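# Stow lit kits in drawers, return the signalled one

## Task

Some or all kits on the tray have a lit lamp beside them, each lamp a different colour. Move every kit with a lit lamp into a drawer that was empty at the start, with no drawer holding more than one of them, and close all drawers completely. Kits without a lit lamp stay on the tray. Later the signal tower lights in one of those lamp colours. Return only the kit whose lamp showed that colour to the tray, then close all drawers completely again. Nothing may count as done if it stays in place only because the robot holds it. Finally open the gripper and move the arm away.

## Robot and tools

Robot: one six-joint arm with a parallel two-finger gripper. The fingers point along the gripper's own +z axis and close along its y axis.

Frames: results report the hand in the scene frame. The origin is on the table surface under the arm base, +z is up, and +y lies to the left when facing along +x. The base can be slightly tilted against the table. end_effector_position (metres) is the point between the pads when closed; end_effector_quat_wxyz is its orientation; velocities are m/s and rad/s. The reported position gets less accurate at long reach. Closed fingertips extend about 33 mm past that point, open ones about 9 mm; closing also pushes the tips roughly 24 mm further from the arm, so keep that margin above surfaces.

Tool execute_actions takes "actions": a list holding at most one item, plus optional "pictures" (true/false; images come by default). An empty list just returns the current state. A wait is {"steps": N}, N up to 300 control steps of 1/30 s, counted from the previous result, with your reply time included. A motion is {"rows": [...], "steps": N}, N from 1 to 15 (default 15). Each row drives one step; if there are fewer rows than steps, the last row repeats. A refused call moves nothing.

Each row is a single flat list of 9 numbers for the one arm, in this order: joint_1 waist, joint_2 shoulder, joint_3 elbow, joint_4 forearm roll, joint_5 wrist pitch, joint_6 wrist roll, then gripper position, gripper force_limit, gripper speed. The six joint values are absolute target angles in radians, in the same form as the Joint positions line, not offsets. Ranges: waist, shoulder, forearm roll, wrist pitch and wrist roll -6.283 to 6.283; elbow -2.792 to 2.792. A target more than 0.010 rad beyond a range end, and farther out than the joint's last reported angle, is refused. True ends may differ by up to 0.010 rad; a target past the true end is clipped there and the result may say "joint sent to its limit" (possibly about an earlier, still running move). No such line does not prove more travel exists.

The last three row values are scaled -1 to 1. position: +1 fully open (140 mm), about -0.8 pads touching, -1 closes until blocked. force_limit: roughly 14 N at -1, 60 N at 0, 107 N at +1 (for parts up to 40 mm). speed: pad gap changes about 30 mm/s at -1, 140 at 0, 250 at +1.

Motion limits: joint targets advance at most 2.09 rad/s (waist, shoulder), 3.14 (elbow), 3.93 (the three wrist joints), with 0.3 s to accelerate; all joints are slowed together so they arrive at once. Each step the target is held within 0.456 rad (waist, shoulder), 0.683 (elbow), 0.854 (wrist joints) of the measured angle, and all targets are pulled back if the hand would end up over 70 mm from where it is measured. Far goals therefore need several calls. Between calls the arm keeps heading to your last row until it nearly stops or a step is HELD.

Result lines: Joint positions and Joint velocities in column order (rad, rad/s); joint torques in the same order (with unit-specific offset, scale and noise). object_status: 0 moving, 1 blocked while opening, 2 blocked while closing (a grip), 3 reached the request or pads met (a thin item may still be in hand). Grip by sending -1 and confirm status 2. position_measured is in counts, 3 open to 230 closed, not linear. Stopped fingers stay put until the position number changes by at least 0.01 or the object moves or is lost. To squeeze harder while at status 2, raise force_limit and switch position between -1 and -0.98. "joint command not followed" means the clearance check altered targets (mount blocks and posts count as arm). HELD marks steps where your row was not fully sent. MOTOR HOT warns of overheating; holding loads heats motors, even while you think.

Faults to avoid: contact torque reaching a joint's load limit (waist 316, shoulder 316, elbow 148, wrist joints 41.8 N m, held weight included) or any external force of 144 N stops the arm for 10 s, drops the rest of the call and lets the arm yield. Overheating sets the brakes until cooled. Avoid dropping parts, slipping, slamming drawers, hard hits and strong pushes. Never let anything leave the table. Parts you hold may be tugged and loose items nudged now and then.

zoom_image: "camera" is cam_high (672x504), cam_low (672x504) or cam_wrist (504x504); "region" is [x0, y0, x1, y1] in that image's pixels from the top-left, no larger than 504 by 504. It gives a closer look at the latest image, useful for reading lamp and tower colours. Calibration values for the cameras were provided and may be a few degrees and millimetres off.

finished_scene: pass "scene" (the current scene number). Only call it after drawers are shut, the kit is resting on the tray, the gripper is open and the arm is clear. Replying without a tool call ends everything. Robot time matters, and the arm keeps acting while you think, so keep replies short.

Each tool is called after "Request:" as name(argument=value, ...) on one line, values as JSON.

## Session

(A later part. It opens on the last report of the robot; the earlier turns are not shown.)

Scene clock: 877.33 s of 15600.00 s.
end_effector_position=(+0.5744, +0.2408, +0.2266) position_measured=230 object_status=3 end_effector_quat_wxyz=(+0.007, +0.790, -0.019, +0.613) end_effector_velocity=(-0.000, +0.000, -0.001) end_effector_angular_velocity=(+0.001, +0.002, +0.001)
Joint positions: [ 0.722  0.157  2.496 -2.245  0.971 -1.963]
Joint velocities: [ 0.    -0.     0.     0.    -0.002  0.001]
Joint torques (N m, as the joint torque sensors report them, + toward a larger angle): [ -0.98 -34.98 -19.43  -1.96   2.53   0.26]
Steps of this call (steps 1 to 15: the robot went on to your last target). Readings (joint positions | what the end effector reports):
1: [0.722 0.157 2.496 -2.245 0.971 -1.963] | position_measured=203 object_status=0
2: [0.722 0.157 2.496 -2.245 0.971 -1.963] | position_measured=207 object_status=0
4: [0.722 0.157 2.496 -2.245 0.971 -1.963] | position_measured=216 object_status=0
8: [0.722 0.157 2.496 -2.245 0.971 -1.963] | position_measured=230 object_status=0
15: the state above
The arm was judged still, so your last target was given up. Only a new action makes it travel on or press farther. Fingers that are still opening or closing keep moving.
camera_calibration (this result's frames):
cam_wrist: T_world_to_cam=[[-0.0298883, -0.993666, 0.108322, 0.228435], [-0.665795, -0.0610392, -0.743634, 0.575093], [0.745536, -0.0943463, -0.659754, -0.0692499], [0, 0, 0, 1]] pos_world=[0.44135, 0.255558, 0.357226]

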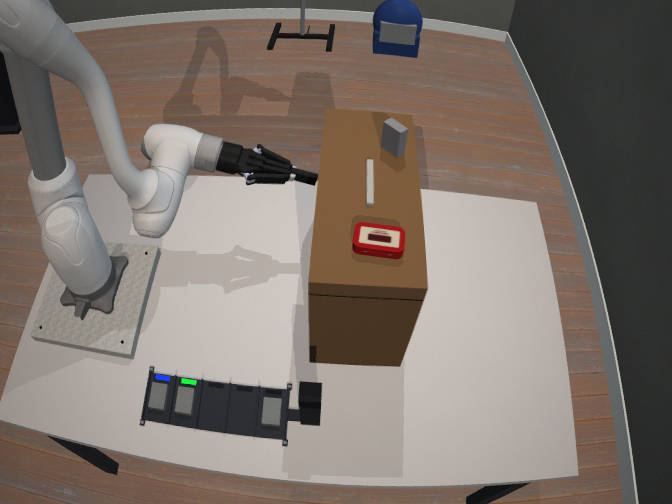

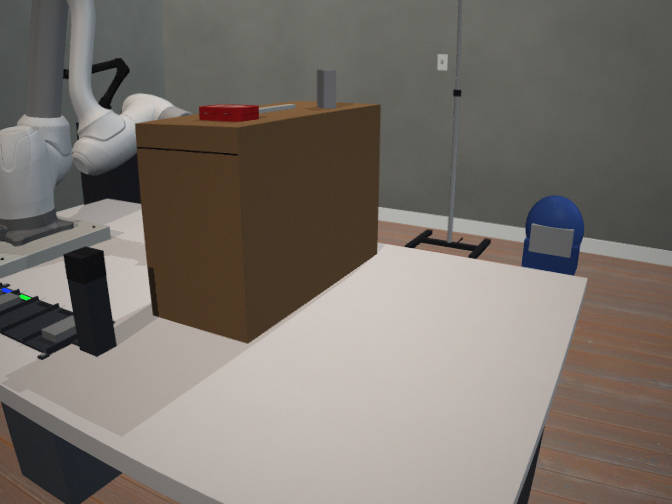

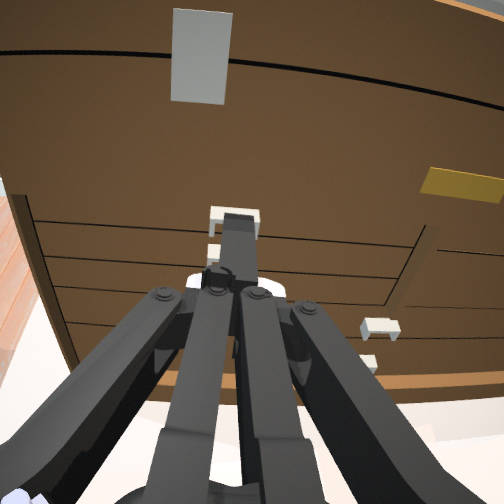

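Request:
execute_actions(actions=[{"rows":[[0.724,0.188,2.506,-2.267,0.998,-1.924,-0.25,0,0]],"steps":15}])

Request:
execute_actions(actions=[{"rows":[[0.722,0.189,2.5047,-2.269,0.997,-1.924,-0.25,0,0],[0.722,0.189,2.5047,-2.269,0.997,-1.924,-0.25,0,0],[0.720,0.190,2.5034,-2.271,0.996,-1.923,-0.25,0,0],[0.720,0.190,2.5034,-2.271,0.996,-1.923,-0.25,0,0],[0.718,0.191,2.502,-2.273,0.995,-1.923,-0.25,0,0],[0.718,0.191,2.502,-2.273,0.995,-1.923,-0.25,0,0],[0.716,0.192,2.5008,-2.275,0.994,-1.923,-0.25,0,0],[0.716,0.192,2.5008,-2.275,0.994,-1.923,-0.25,0,0],[0.714,0.193,2.4995,-2.277,0.993,-1.922,-0.25,0,0],[0.714,0.193,2.4995,-2.277,0.993,-1.922,-0.25,0,0],[0.712,0.194,2.498,-2.279,0.992,-1.922,-0.25,0,0],[0.712,0.194,2.498,-2.279,0.992,-1.922,-0.25,0,0],[0.710,0.195,2.497,-2.281,0.991,-1.922,-0.25,0,0]],"steps":15}])

Scene clock: 889.83 s of 15600.00 s.
end_effector_position=(+0.5729, +0.2412, +0.2132) position_measured=160 object_status=0 end_effector_quat_wxyz=(+0.006, +0.790, -0.018, +0.613) end_effector_velocity=(-0.000, +0.001, -0.000) end_effector_angular_velocity=(+0.002, +0.002, +0.002)
Joint positions: [ 0.724  0.188  2.506 -2.267  0.998 -1.924]
Joint velocities: [ 0.    -0.001 -0.    -0.    -0.003  0.001]
Joint torques (N m, as the joint torque sensors report them, + toward a larger angle): [ -1.08 -36.05 -17.78  -1.93   2.71   0.14]
Steps of this call (steps 1 to 90: nothing new was sent; then 9.00 s passed at rest; steps 91 to 105: all 15 steps of this action). Readings (joint positions | what the end effector reports):
91: [0.722 0.157 2.496 -2.245 0.971 -1.963] | position_measured=230 object_status=0
92: [0.722 0.160 2.497 -2.246 0.974 -1.960] | position_measured=230 object_status=0
94: [0.724 0.181 2.504 -2.261 0.992 -1.933] | position_measured=213 object_status=0
98: [0.724 0.188 2.506 -2.267 0.998 -1.924] | position_measured=182 object_status=0
105: the state above
camera_calibration (this result's frames):
cam_wrist: T_world_to_cam=[[-0.0278191, -0.993759, 0.108028, 0.229135], [-0.664803, -0.0623125, -0.744415, 0.564076], [0.7465, -0.0925265, -0.65892, -0.0780316], [0, 0, 0, 1]] pos_world=[0.439624, 0.255634, 0.343737]

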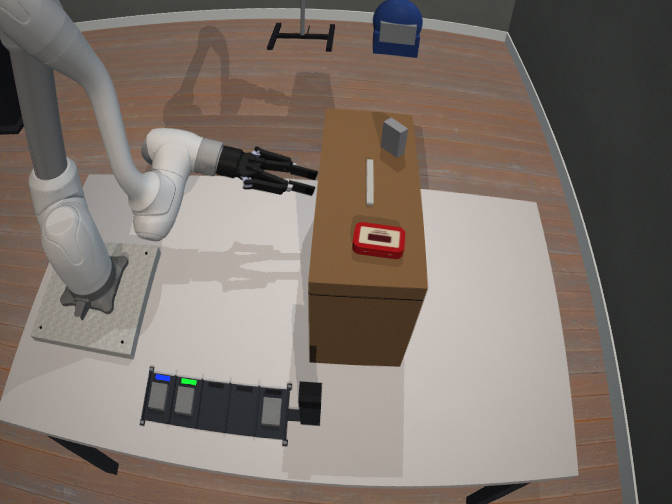

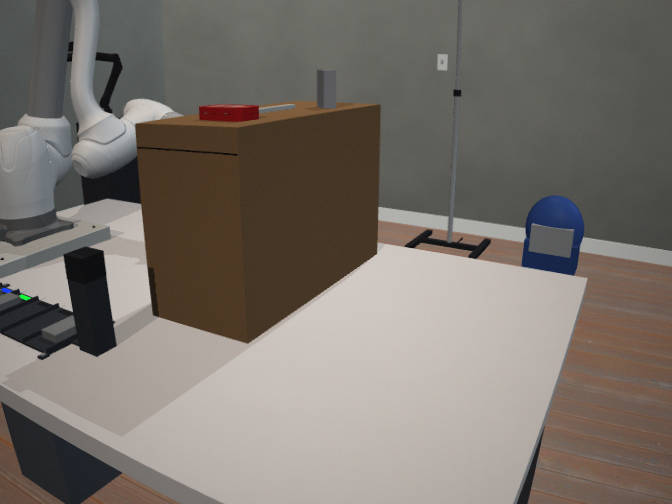

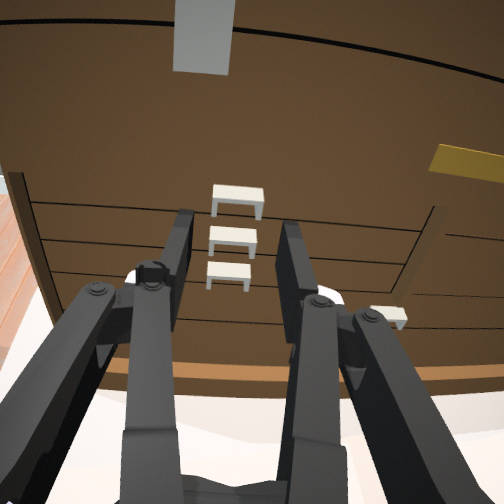

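Scene clock: 890.33 s of 15600.00 s.
end_effector_position=(+0.5803, +0.2411, +0.2126) position_measured=160 object_status=3 end_effector_quat_wxyz=(+0.006, +0.790, -0.017, +0.613) end_effector_velocity=(+0.007, -0.001, -0.001) end_effector_angular_velocity=(-0.002, +0.003, +0.001)
Joint positions: [ 0.71   0.195  2.497 -2.281  0.991 -1.922]
Joint velocities: [-0.014  0.006 -0.007 -0.013 -0.008  0.001]
Joint torques (N m, as the joint torque sensors report them, + toward a larger angle): [  0.38 -40.14 -17.05  -1.62   2.35   0.15]
Steps of this call (steps 1 to 15: all 15 steps of this action). Readings (joint positions | what the end effector reports):
1: [0.724 0.188 2.506 -2.267 0.998 -1.924] | position_measured=160 object_status=0
2: [0.724 0.188 2.506 -2.268 0.998 -1.924] | position_measured=160 object_status=3
4: [0.722 0.189 2.504 -2.270 0.997 -1.924] | position_measured=160 object_status=3
8: [0.717 0.191 2.502 -2.274 0.995 -1.923] | position_measured=160 object_status=3
15: the state above
camera_calibration (this result's frames):
cam_wrist: T_world_to_cam=[[-0.0272696, -0.993712, 0.108595, 0.228854], [-0.66552, -0.0630119, -0.743716, 0.568979], [0.745882, -0.0925533, -0.659617, -0.0834268], [0, 0, 0, 1]] pos_world=[0.447134, 0.255546, 0.343276]

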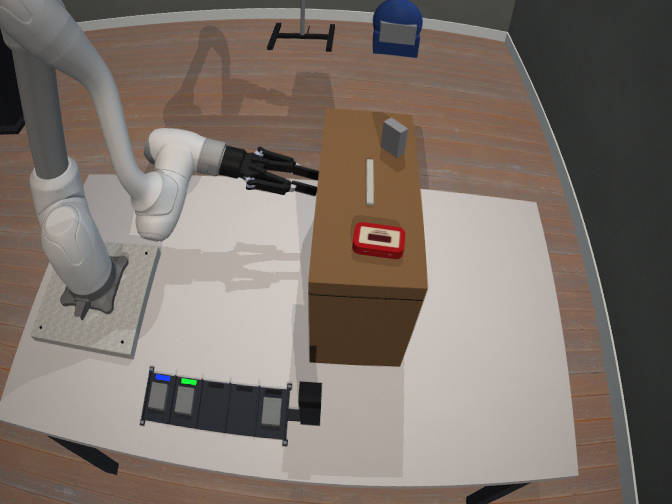

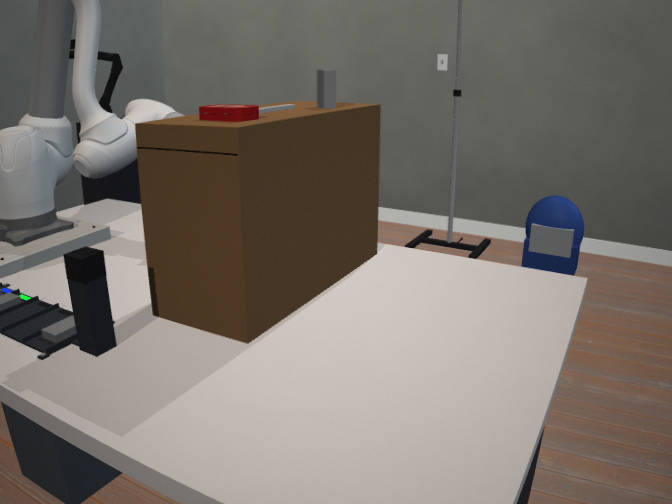

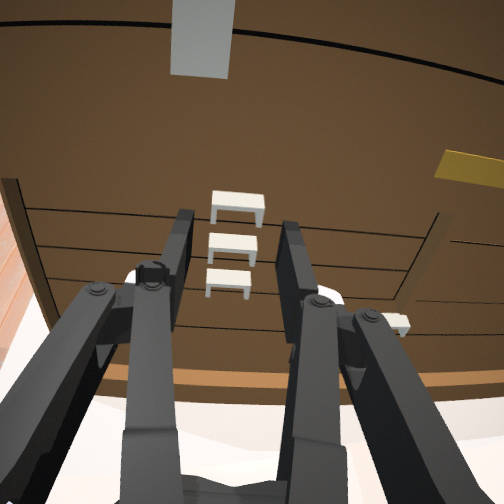

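Request:
execute_actions(actions=[{"rows":[[0.708,0.196,2.4957,-2.283,0.990,-1.922,-0.25,0,0],[0.708,0.196,2.4957,-2.283,0.990,-1.922,-0.25,0,0],[0.706,0.197,2.4944,-2.285,0.989,-1.921,-0.25,0,0],[0.706,0.197,2.4944,-2.285,0.989,-1.921,-0.25,0,0],[0.704,0.198,2.493,-2.287,0.988,-1.921,-0.25,0,0],[0.704,0.198,2.493,-2.287,0.988,-1.921,-0.25,0,0],[0.704,0.198,2.493,-2.287,0.988,-1.921,-0.25,0,0],[0.702,0.199,2.4918,-2.289,0.987,-1.921,-0.25,0,0],[0.702,0.199,2.4918,-2.289,0.987,-1.921,-0.25,0,0],[0.702,0.199,2.4918,-2.289,0.987,-1.921,-0.25,0,0],[0.700,0.200,2.4905,-2.291,0.986,-1.920,-0.25,0,0]],"steps":15}])

Scene clock: 899.03 s of 15600.00 s.
end_effector_position=(+0.5859, +0.2408, +0.2122) position_measured=160 object_status=3 end_effector_quat_wxyz=(+0.006, +0.790, -0.017, +0.612) end_effector_velocity=(+0.000, -0.000, +0.001) end_effector_angular_velocity=(+0.002, -0.002, -0.000)
Joint positions: [ 0.7    0.2    2.491 -2.291  0.986 -1.92 ]
Joint velocities: [-0.001 -0.001 -0.    -0.001  0.     0.001]
Joint torques (N m, as the joint torque sensors report them, + toward a larger angle): [ -2.01 -37.28 -18.16  -1.94   2.55   0.19]
Steps of this call (steps 1 to 15: the robot went on to your last target; steps 16 to 90: nothing new was sent; then 5.20 s passed at rest; steps 91 to 105: all 15 steps of this action). Readings (joint positions | what the end effector reports):
91: [0.710 0.195 2.497 -2.281 0.991 -1.922] | position_measured=160 object_status=3
92: [0.709 0.195 2.496 -2.282 0.991 -1.922] | position_measured=160 object_status=3
94: [0.707 0.196 2.495 -2.284 0.990 -1.922] | position_measured=160 object_status=3
98: [0.704 0.198 2.493 -2.287 0.988 -1.921] | position_measured=160 object_status=3
105: the state above
camera_calibration (this result's frames):
cam_wrist: T_world_to_cam=[[-0.0270711, -0.993711, 0.108654, 0.228663], [-0.666107, -0.0631142, -0.743181, 0.572606], [0.745365, -0.0924938, -0.660209, -0.087553], [0, 0, 0, 1]] pos_world=[0.452866, 0.255267, 0.342901]

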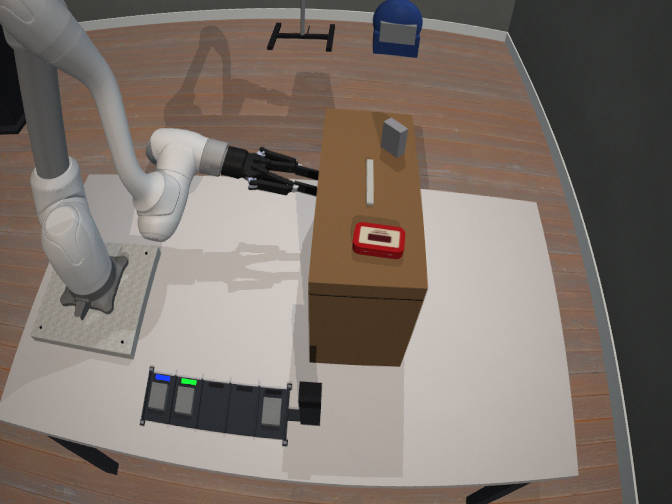

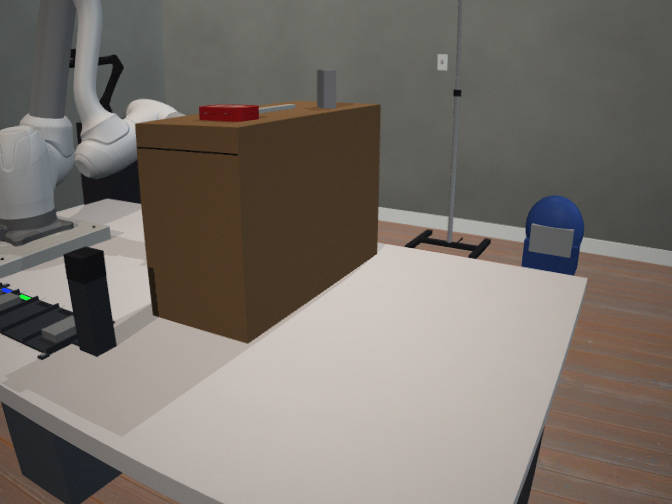

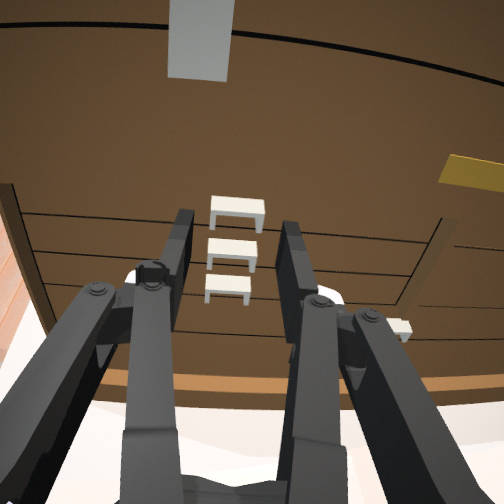

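Request:
execute_actions(actions=[{"rows":[[0.698,0.201,2.489,-2.293,0.985,-1.920,-0.25,0,0],[0.698,0.201,2.489,-2.293,0.985,-1.920,-0.25,0,0],[0.696,0.202,2.488,-2.295,0.984,-1.920,-0.25,0,0],[0.696,0.202,2.488,-2.295,0.984,-1.920,-0.25,0,0],[0.694,0.203,2.4866,-2.297,0.983,-1.919,-0.25,0,0],[0.694,0.203,2.4866,-2.297,0.983,-1.919,-0.25,0,0],[0.692,0.204,2.4853,-2.299,0.982,-1.919,-0.25,0,0],[0.692,0.204,2.4853,-2.299,0.982,-1.919,-0.25,0,0],[0.690,0.205,2.484,-2.301,0.981,-1.919,-0.25,0,0],[0.690,0.205,2.484,-2.301,0.981,-1.919,-0.25,0,0],[0.688,0.206,2.4827,-2.303,0.980,-1.918,-0.25,0,0],[0.688,0.206,2.4827,-2.303,0.980,-1.918,-0.25,0,0],[0.686,0.207,2.4814,-2.305,0.979,-1.918,-0.25,0,0]],"steps":15}])

Scene clock: 904.27 s of 15600.00 s.
end_effector_position=(+0.5934, +0.2404, +0.2115) position_measured=160 object_status=3 end_effector_quat_wxyz=(+0.006, +0.791, -0.017, +0.612) end_effector_velocity=(+0.008, -0.001, -0.000) end_effector_angular_velocity=(-0.002, +0.000, +0.000)
Joint positions: [ 0.686  0.207  2.482 -2.305  0.979 -1.918]
Joint velocities: [-0.014  0.007 -0.009 -0.014 -0.006  0.001]
Joint torques (N m, as the joint torque sensors report them, + toward a larger angle): [  0.14 -41.74 -15.83  -1.96   2.65   0.24]
Steps of this call (steps 1 to 15: the robot went on to your last target; steps 16 to 90: nothing new was sent; then 1.73 s passed at rest; steps 91 to 105: all 15 steps of this action). Readings (joint positions | what the end effector reports):
91: [0.700 0.200 2.490 -2.291 0.986 -1.920] | position_measured=160 object_status=3
92: [0.699 0.200 2.490 -2.292 0.986 -1.920] | position_measured=160 object_status=3
94: [0.697 0.201 2.489 -2.294 0.985 -1.920] | position_measured=160 object_status=3
98: [0.693 0.203 2.486 -2.298 0.983 -1.919] | position_measured=160 object_status=3
105: the state above
camera_calibration (this result's frames):
cam_wrist: T_world_to_cam=[[-0.0265863, -0.993647, 0.10936, 0.228069], [-0.666838, -0.0638722, -0.74246, 0.577565], [0.744728, -0.0926644, -0.660903, -0.0930125], [0, 0, 0, 1]] pos_world=[0.460475, 0.254892, 0.342405]

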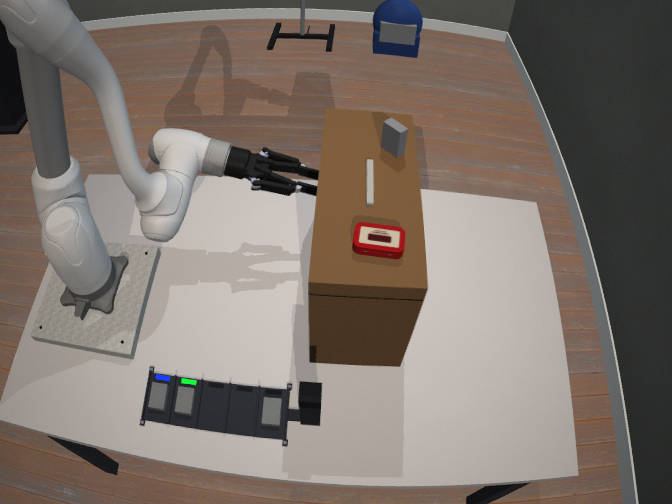

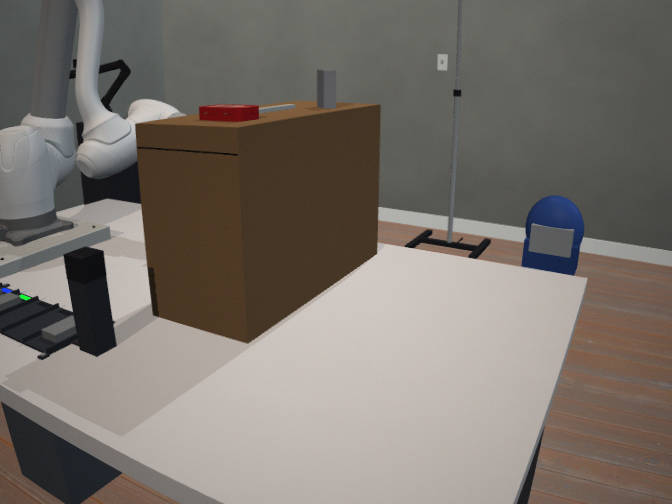

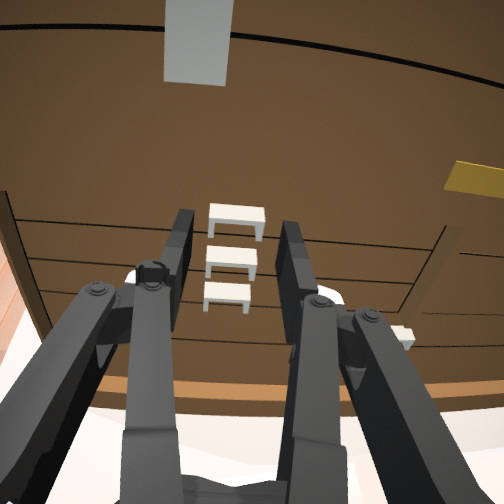

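Request:
execute_actions(actions=[{"rows":[[0.688,0.206,2.4827,-2.303,0.980,-1.918,-1,-1,-0.3]],"steps":15}])

Request:
execute_actions(actions=[{"steps":10}])

Scene clock: 907.73 s of 15600.00 s.
end_effector_position=(+0.5925, +0.2405, +0.2116) position_measured=189 object_status=2 end_effector_quat_wxyz=(+0.006, +0.791, -0.017, +0.612) end_effector_velocity=(-0.000, -0.000, -0.001) end_effector_angular_velocity=(-0.000, +0.002, -0.000)
Joint positions: [ 0.688  0.206  2.483 -2.303  0.98  -1.918]
Joint velocities: [-0.    -0.     0.     0.001 -0.001 -0.001]
Joint torques (N m, as the joint torque sensors report them, + toward a larger angle): [-18.58 -39.1   -9.23   6.33   6.57   0.61]
Steps of this call (steps 1 to 15: the robot went on to your last target; steps 16 to 89: nothing new was sent; steps 90 to 104: all 15 steps of this action). Readings (joint positions | what the end effector reports):
90: [0.686 0.207 2.481 -2.305 0.979 -1.918] | position_measured=160 object_status=0
91: [0.686 0.207 2.482 -2.305 0.979 -1.918] | position_measured=162 object_status=0
93: [0.687 0.206 2.482 -2.304 0.980 -1.918] | position_measured=173 object_status=0
97: [0.688 0.206 2.483 -2.303 0.980 -1.918] | position_measured=189 object_status=0
104: the state above
camera_calibration (this result's frames):
cam_wrist: T_world_to_cam=[[-0.0266488, -0.993683, 0.109016, 0.228243], [-0.666706, -0.0635905, -0.742603, 0.576956], [0.744844, -0.0924712, -0.6608, -0.0924248], [0, 0, 0, 1]] pos_world=[0.459585, 0.254944, 0.342492]

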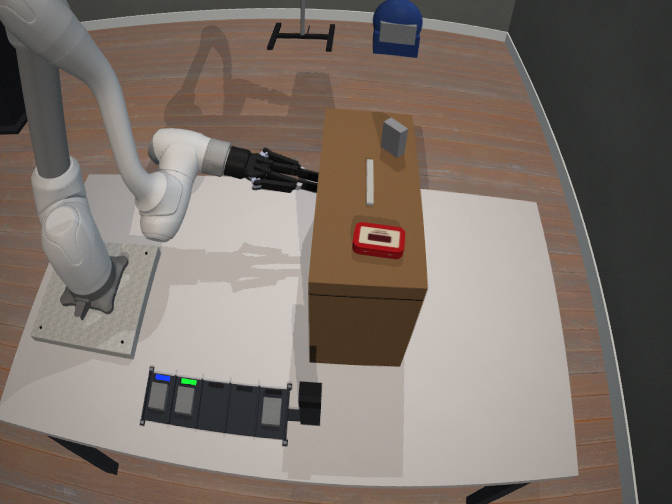

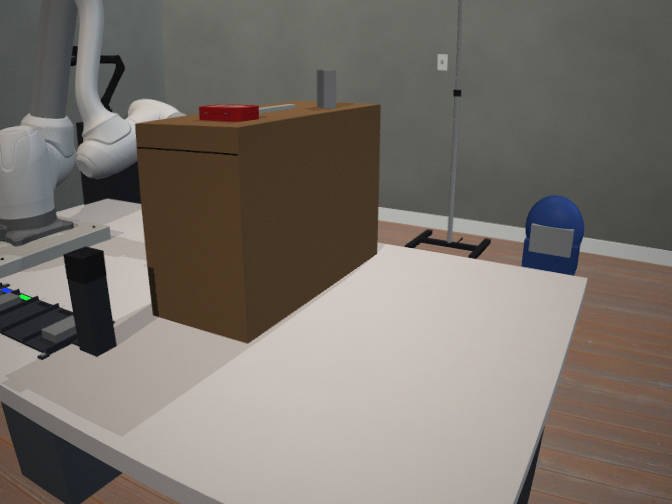

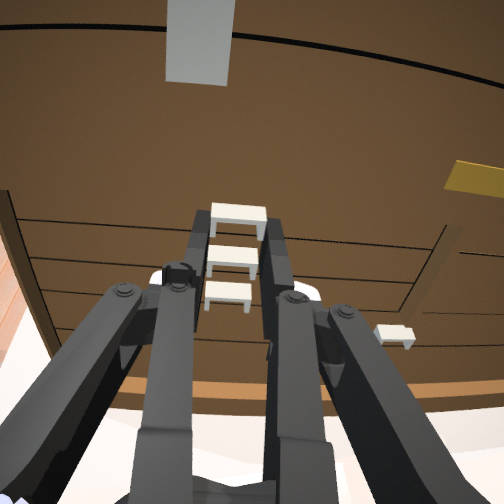

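Scene clock: 908.07 s of 15600.00 s.
end_effector_position=(+0.5925, +0.2405, +0.2116) position_measured=189 object_status=2 end_effector_quat_wxyz=(+0.006, +0.791, -0.017, +0.612) end_effector_velocity=(-0.000, +0.001, +0.000) end_effector_angular_velocity=(-0.001, -0.001, +0.001)
Joint positions: [ 0.688  0.206  2.483 -2.303  0.98  -1.918]
Joint velocities: [ 0.002 -0.     0.     0.     0.001 -0.001]
Joint torques (N m, as the joint torque sensors report them, + toward a larger angle): [-19.71 -39.12  -8.64   6.8    6.51   0.4 ]
Steps of this call (steps 1 to 10: the robot went on to your last target). Readings (joint positions | what the end effector reports):
1: [0.688 0.206 2.483 -2.303 0.980 -1.918] | position_measured=189 object_status=2
2: [0.688 0.206 2.483 -2.303 0.980 -1.918] | position_measured=189 object_status=2
4: [0.688 0.206 2.483 -2.303 0.980 -1.918] | position_measured=189 object_status=2
8: [0.688 0.206 2.483 -2.303 0.980 -1.918] | position_measured=189 object_status=2
10: the state above
camera_calibration (this result's frames):
cam_wrist: T_world_to_cam=[[-0.0266965, -0.99368, 0.10903, 0.228235], [-0.666752, -0.0635632, -0.742564, 0.576924], [0.744801, -0.0925196, -0.660842, -0.0923822], [0, 0, 0, 1]] pos_world=[0.459565, 0.254917, 0.342468]

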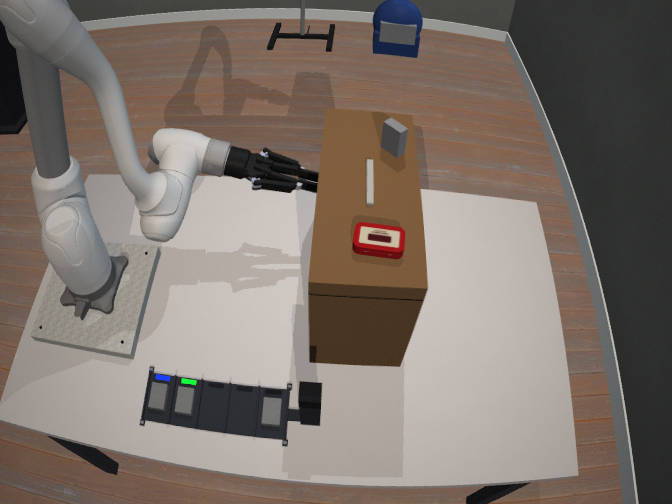

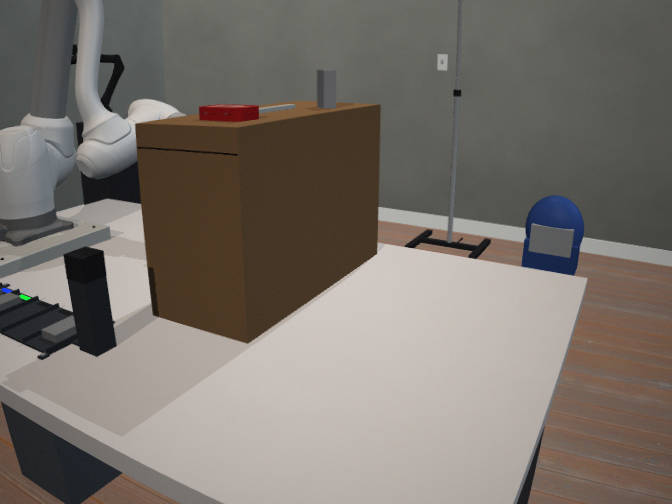

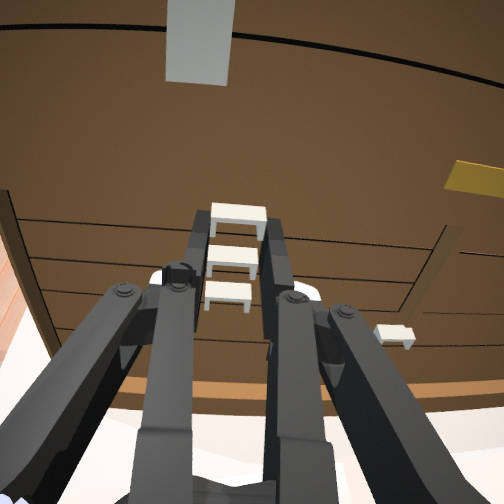

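Request:
execute_actions(actions=[{"rows":[[0.691,0.2045,2.4847,-2.300,0.9815,-1.919,-1,-1,-0.3],[0.691,0.2045,2.4847,-2.300,0.9815,-1.919,-1,-1,-0.3],[0.692,0.204,2.4853,-2.299,0.982,-1.919,-0.97,0.3,-0.3],[0.692,0.204,2.4853,-2.299,0.982,-1.919,-0.97,0.3,-0.3],[0.692,0.204,2.4853,-2.299,0.982,-1.919,-0.97,0.3,-0.3],[0.694,0.203,2.4866,-2.297,0.983,-1.919,-0.97,0.3,-0.3],[0.696,0.202,2.488,-2.295,0.984,-1.920,-0.97,0.3,-0.3],[0.698,0.201,2.489,-2.293,0.985,-1.920,-0.97,0.3,-0.3],[0.700,0.200,2.4905,-2.291,0.986,-1.920,-0.97,0.3,-0.3],[0.702,0.199,2.4918,-2.289,0.987,-1.921,-0.97,0.3,-0.3],[0.704,0.198,2.493,-2.287,0.988,-1.921,-0.97,0.3,-0.3],[0.706,0.197,2.4944,-2.285,0.989,-1.921,-0.97,0.3,-0.3],[0.708,0.196,2.4957,-2.283,0.990,-1.922,-0.97,0.3,-0.3],[0.710,0.195,2.497,-2.281,0.991,-1.922,-0.97,0.3,-0.3]],"steps":15}])

Scene clock: 913.10 s of 15600.00 s.
end_effector_position=(+0.5813, +0.2409, +0.2124) position_measured=194 object_status=2 end_effector_quat_wxyz=(+0.006, +0.790, -0.017, +0.612) end_effector_velocity=(-0.030, +0.001, +0.001) end_effector_angular_velocity=(+0.003, -0.002, -0.001)
Joint positions: [ 0.708  0.196  2.496 -2.283  0.99  -1.922]
Joint velocities: [ 0.054 -0.026  0.036  0.054  0.026 -0.006]
Joint torques (N m, as the joint torque sensors report them, + toward a larger angle): [ -9.58 -49.96 -21.29   2.05  11.19   0.35]
Steps of this call (steps 1 to 15: the robot went on to your last target; steps 16 to 90: nothing new was sent; then 1.53 s passed at rest; steps 91 to 105: all 15 steps of this action). Readings (joint positions | what the end effector reports):
91: [0.688 0.206 2.483 -2.303 0.980 -1.918] | position_measured=189 object_status=2
92: [0.689 0.205 2.483 -2.302 0.981 -1.918] | position_measured=189 object_status=2
94: [0.691 0.204 2.485 -2.300 0.982 -1.919] | position_measured=194 object_status=0
98: [0.694 0.203 2.487 -2.296 0.983 -1.919] | position_measured=194 object_status=0
105: the state above
camera_calibration (this result's frames):
cam_wrist: T_world_to_cam=[[-0.0273376, -0.993677, 0.108897, 0.228669], [-0.665921, -0.063143, -0.743345, 0.569624], [0.745521, -0.0928384, -0.659984, -0.0840445], [0, 0, 0, 1]] pos_world=[0.448233, 0.255388, 0.343058]

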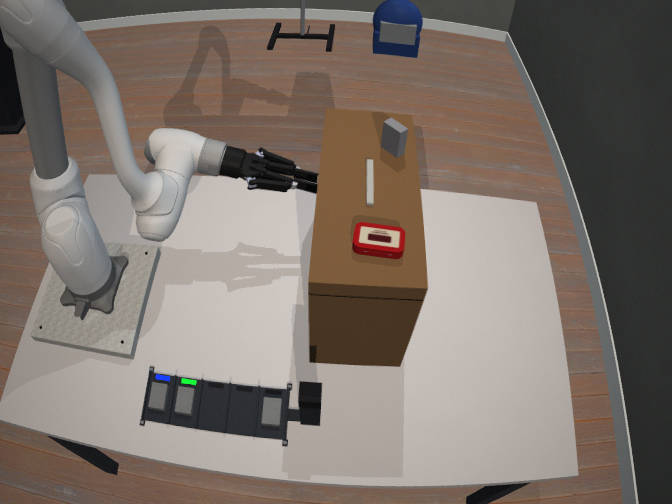

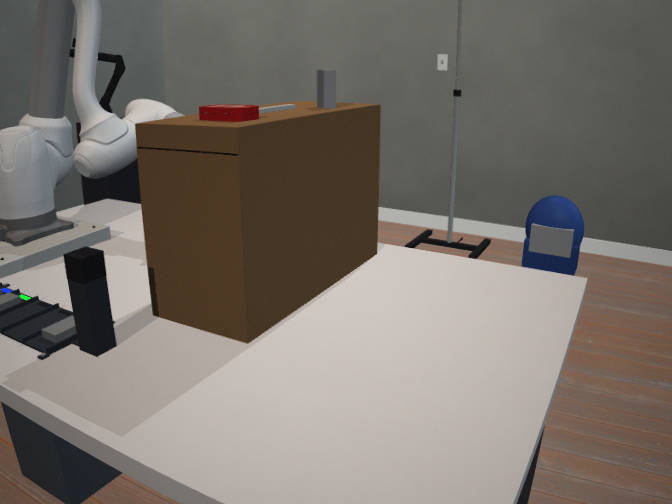

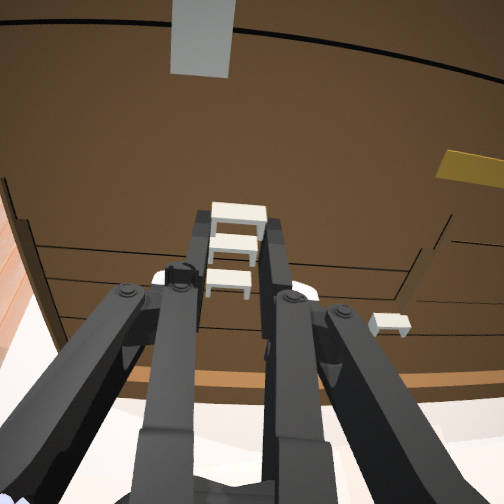

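Request:
execute_actions(actions=[{"rows":[[0.720,0.193,2.504,-2.273,0.997,-1.923,-0.97,0.3,-0.3],[0.730,0.190,2.511,-2.264,1.002,-1.923,-0.97,0.3,-0.3],[0.740,0.187,2.518,-2.256,1.008,-1.923,-0.97,0.3,-0.3],[0.750,0.184,2.525,-2.247,1.014,-1.923,-0.97,0.3,-0.3],[0.760,0.1815,2.532,-2.238,1.019,-1.923,-0.97,0.3,-0.3],[0.771,0.1785,2.539,-2.228,1.025,-1.924,-0.97,0.3,-0.3],[0.782,0.1755,2.5465,-2.218,1.032,-1.924,-0.97,0.3,-0.3],[0.793,0.1725,2.554,-2.208,1.038,-1.924,-0.97,0.3,-0.3],[0.804,0.1693,2.5613,-2.198,1.045,-1.924,-0.97,0.3,-0.3]],"steps":15}])

Scene clock: 928.97 s of 15600.00 s.
end_effector_position=(+0.5303, +0.2399, +0.2061) position_measured=194 object_status=2 end_effector_quat_wxyz=(+0.008, +0.790, -0.014, +0.612) end_effector_velocity=(-0.001, -0.002, -0.002) end_effector_angular_velocity=(-0.001, +0.004, -0.003)
Joint positions: [ 0.804  0.169  2.561 -2.198  1.045 -1.924]
Joint velocities: [-0.     0.001  0.003  0.003 -0.001  0.001]
Joint torques (N m, as the joint torque sensors report them, + toward a larger angle): [-12.67  23.92  37.68  15.12 -29.95   0.22]
Steps of this call (steps 1 to 15: the robot went on to your last target; steps 16 to 90: nothing new was sent; then 12.37 s passed at rest; steps 91 to 105: all 15 steps of this action). Readings (joint positions | what the end effector reports):
91: [0.710 0.195 2.497 -2.281 0.991 -1.922] | position_measured=194 object_status=2
92: [0.713 0.195 2.499 -2.279 0.993 -1.922] | position_measured=194 object_status=2
94: [0.728 0.190 2.509 -2.266 1.002 -1.923] | position_measured=194 object_status=2
98: [0.767 0.179 2.536 -2.232 1.024 -1.923] | position_measured=194 object_status=2
105: the state above
camera_calibration (this result's frames):
cam_wrist: T_world_to_cam=[[-0.0253075, -0.992851, 0.11665, 0.224156], [-0.665996, -0.0702765, -0.742638, 0.532528], [0.745526, -0.0964828, -0.659456, -0.0495025], [0, 0, 0, 1]] pos_world=[0.39724, 0.255202, 0.336683]

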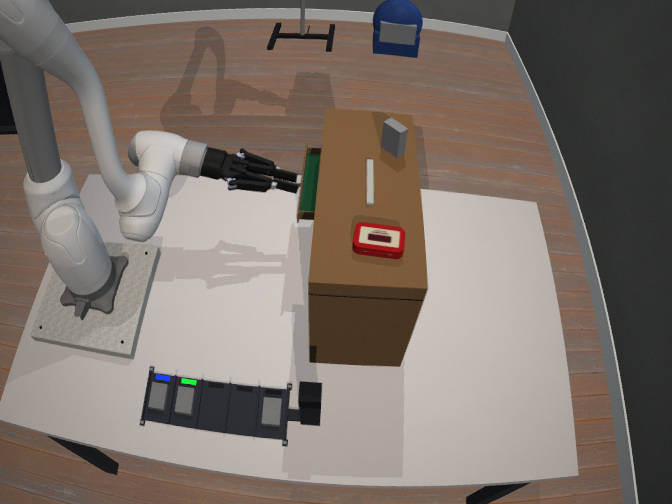

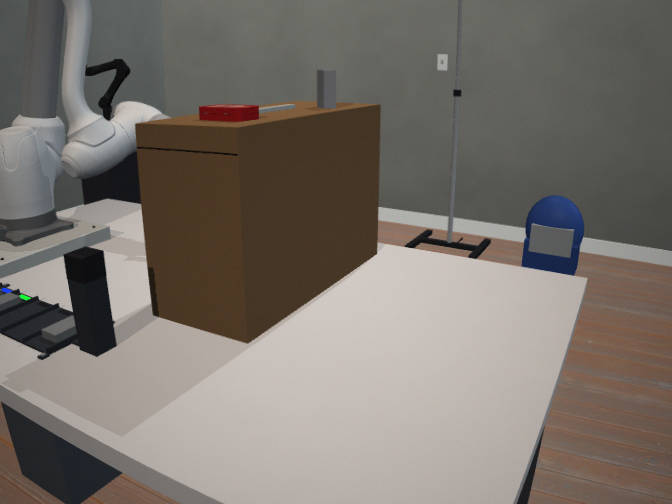

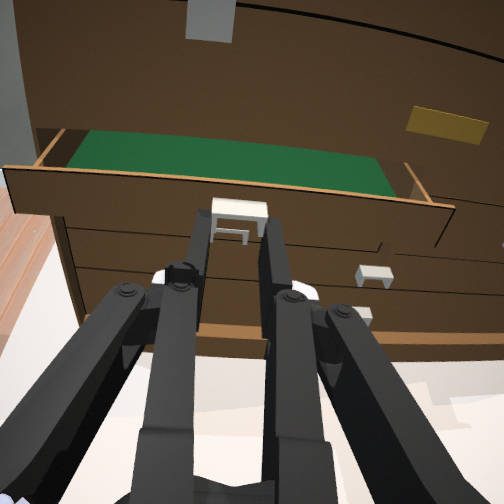

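Request:
execute_actions(actions=[{"rows":[[0.804,0.163,2.560,-2.194,1.040,-1.931,-0.97,0.3,-0.3],[0.804,0.163,2.560,-2.194,1.040,-1.931,-0.97,0.3,-0.3],[0.804,0.1555,2.558,-2.189,1.034,-1.939,-0.97,0.3,-0.3]],"steps":12}], pictures=false)

Request:
execute_actions(actions=[{"rows":[[0.818,0.150,2.565,-2.175,1.040,-1.940,-0.97,0.3,-0.3],[0.833,0.1445,2.572,-2.160,1.045,-1.941,-0.97,0.3,-0.3],[0.848,0.139,2.578,-2.146,1.051,-1.942,-0.97,0.3,-0.3],[0.862,0.1335,2.585,-2.131,1.056,-1.943,-0.97,0.3,-0.3],[0.862,0.1335,2.585,-2.131,1.056,-1.943,-0.97,0.3,-0.3]],"steps":12}])

Scene clock: 935.90 s of 15600.00 s.
end_effector_position=(+0.5300, +0.2394, +0.2103) position_measured=194 object_status=2 end_effector_quat_wxyz=(+0.009, +0.791, -0.015, +0.611) end_effector_velocity=(+0.001, +0.001, +0.002) end_effector_angular_velocity=(+0.002, -0.004, -0.001)
Joint positions: [ 0.804  0.156  2.558 -2.189  1.034 -1.939]
Joint velocities: [ 0.     0.    -0.002 -0.     0.002  0.001]
Joint torques (N m, as the joint torque sensors report them, + toward a larger angle): [-25.78 -35.43  -3.59  10.67  11.17   0.53]
Steps of this call (steps 1 to 15: the robot went on to your last target; steps 16 to 90: nothing new was sent; then 3.53 s passed at rest; steps 91 to 102: all 12 steps of this action). Readings (joint positions | what the end effector reports):
91: [0.804 0.169 2.561 -2.198 1.045 -1.924] | position_measured=194 object_status=2
92: [0.804 0.167 2.561 -2.197 1.043 -1.926] | position_measured=194 object_status=2
94: [0.804 0.161 2.560 -2.192 1.037 -1.933] | position_measured=194 object_status=2
98: [0.804 0.156 2.559 -2.189 1.033 -1.939] | position_measured=194 object_status=2
102: the state above

Scene clock: 936.30 s of 15600.00 s.
end_effector_position=(+0.5042, +0.2395, +0.2110) position_measured=194 object_status=2 end_effector_quat_wxyz=(+0.006, +0.791, -0.018, +0.611) end_effector_velocity=(-0.000, +0.000, -0.000) end_effector_angular_velocity=(+0.002, +0.000, -0.000)
Joint positions: [ 0.862  0.134  2.585 -2.131  1.056 -1.943]
Joint velocities: [ 0.001  0.    -0.     0.001  0.     0.002]
Joint torques (N m, as the joint torque sensors report them, + toward a larger angle): [-19.04 -45.98 -15.9    5.33  17.78   0.77]
Steps of this call (steps 1 to 12: all 12 steps of this action). Readings (joint positions | what the end effector reports):
1: [0.804 0.156 2.558 -2.189 1.034 -1.939] | position_measured=194 object_status=2
2: [0.807 0.155 2.559 -2.186 1.035 -1.939] | position_measured=194 object_status=2
4: [0.827 0.147 2.569 -2.165 1.043 -1.941] | position_measured=194 object_status=2
8: [0.861 0.134 2.585 -2.132 1.056 -1.943] | position_measured=194 object_status=2
12: the state above
camera_calibration (this result's frames):
cam_wrist: T_world_to_cam=[[-0.0276527, -0.993634, 0.109206, 0.225468], [-0.667762, -0.0629343, -0.74171, 0.517773], [0.743861, -0.093434, -0.661771, -0.0262562], [0, 0, 0, 1]] pos_world=[0.371515, 0.254165, 0.342039]

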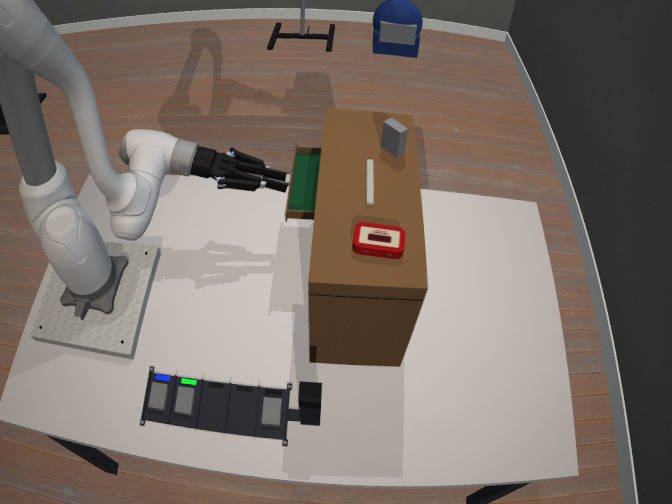

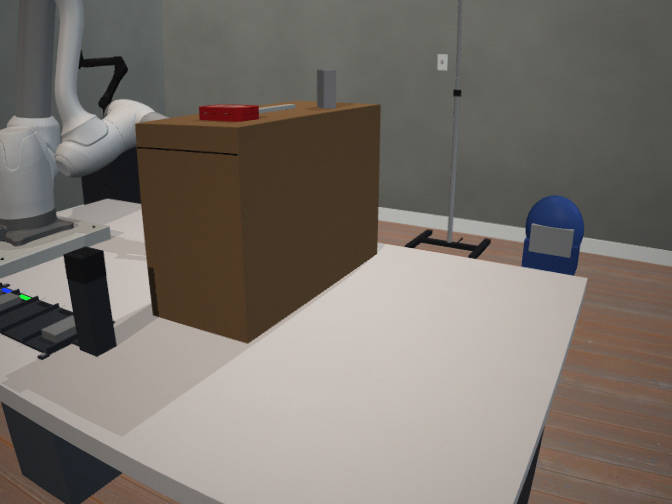

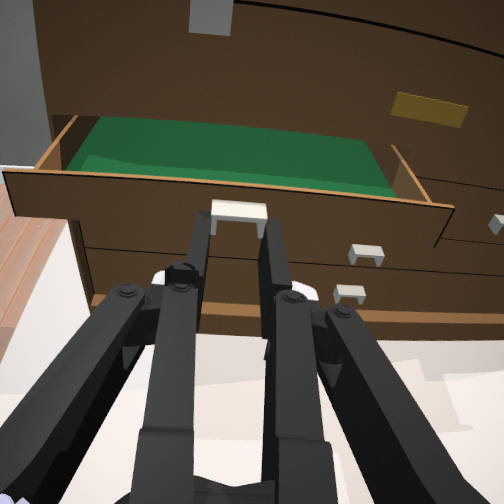

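Request:
execute_actions(actions=[{"rows":[[0.877,0.131,2.592,-2.117,1.063,-1.942,-0.97,0.3,-0.3],[0.893,0.1265,2.599,-2.102,1.069,-1.941,-0.97,0.3,-0.3],[0.908,0.122,2.605,-2.087,1.076,-1.941,-0.97,0.3,-0.3],[0.924,0.117,2.612,-2.072,1.082,-1.940,-0.97,0.3,-0.3],[0.940,0.112,2.618,-2.056,1.089,-1.940,-0.97,0.3,-0.3],[0.957,0.107,2.624,-2.040,1.096,-1.940,-0.97,0.3,-0.3],[0.974,0.102,2.630,-2.024,1.103,-1.940,-0.97,0.3,-0.3]],"steps":15}])

Scene clock: 940.77 s of 15600.00 s.
end_effector_position=(+0.4594, +0.2377, +0.2103) position_measured=194 object_status=2 end_effector_quat_wxyz=(+0.002, +0.791, -0.023, +0.612) end_effector_velocity=(-0.000, -0.001, -0.000) end_effector_angular_velocity=(+0.001, +0.001, -0.002)
Joint positions: [ 0.974  0.102  2.63  -2.024  1.103 -1.94 ]
Joint velocities: [-0.    -0.001  0.001  0.002 -0.     0.001]
Joint torques (N m, as the joint torque sensors report them, + toward a larger angle): [-37.82 -36.58  10.12  19.59  19.69   1.44]
Steps of this call (steps 1 to 15: the robot went on to your last target; steps 16 to 90: nothing new was sent; then 0.97 s passed at rest; steps 91 to 105: all 15 steps of this action). Readings (joint positions | what the end effector reports):
91: [0.862 0.133 2.585 -2.131 1.056 -1.943] | position_measured=194 object_status=2
92: [0.865 0.133 2.586 -2.128 1.058 -1.943] | position_measured=194 object_status=2
94: [0.887 0.128 2.596 -2.108 1.067 -1.942] | position_measured=194 object_status=2
98: [0.946 0.110 2.619 -2.051 1.091 -1.940] | position_measured=194 object_status=2
105: the state above
camera_calibration (this result's frames):
cam_wrist: T_world_to_cam=[[-0.0305321, -0.994967, 0.0954406, 0.226997], [-0.666673, -0.050872, -0.743613, 0.484223], [0.744725, -0.0863317, -0.661764, 0.00437455], [0, 0, 0, 1]] pos_world=[0.326491, 0.250865, 0.341305]

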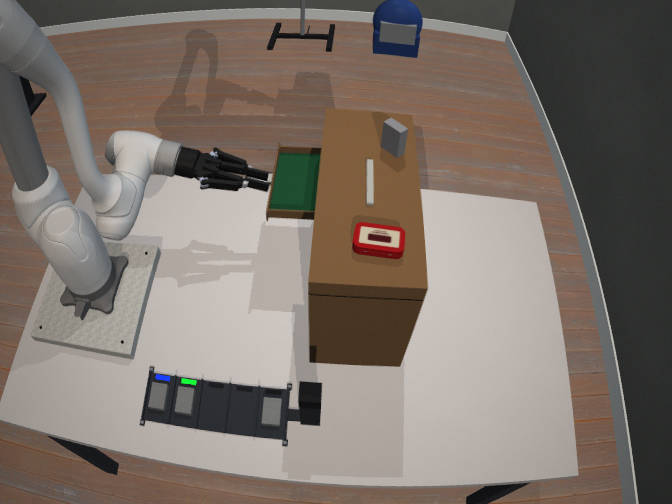

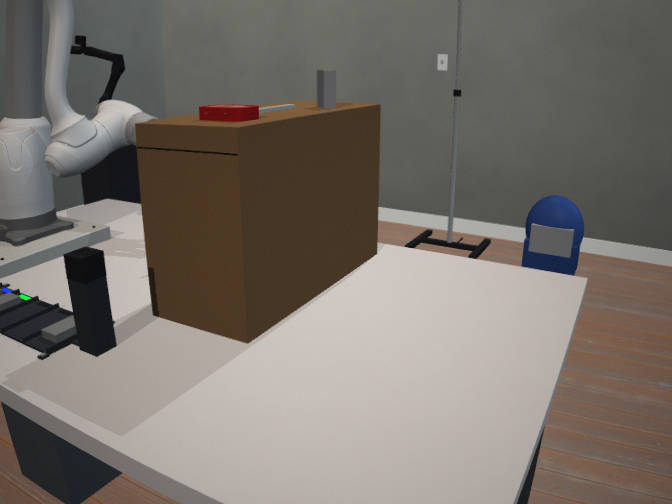

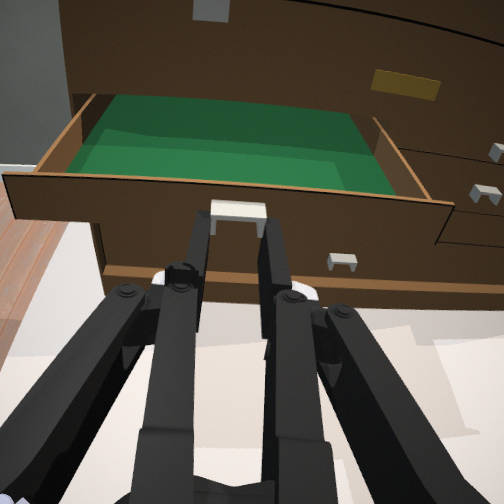

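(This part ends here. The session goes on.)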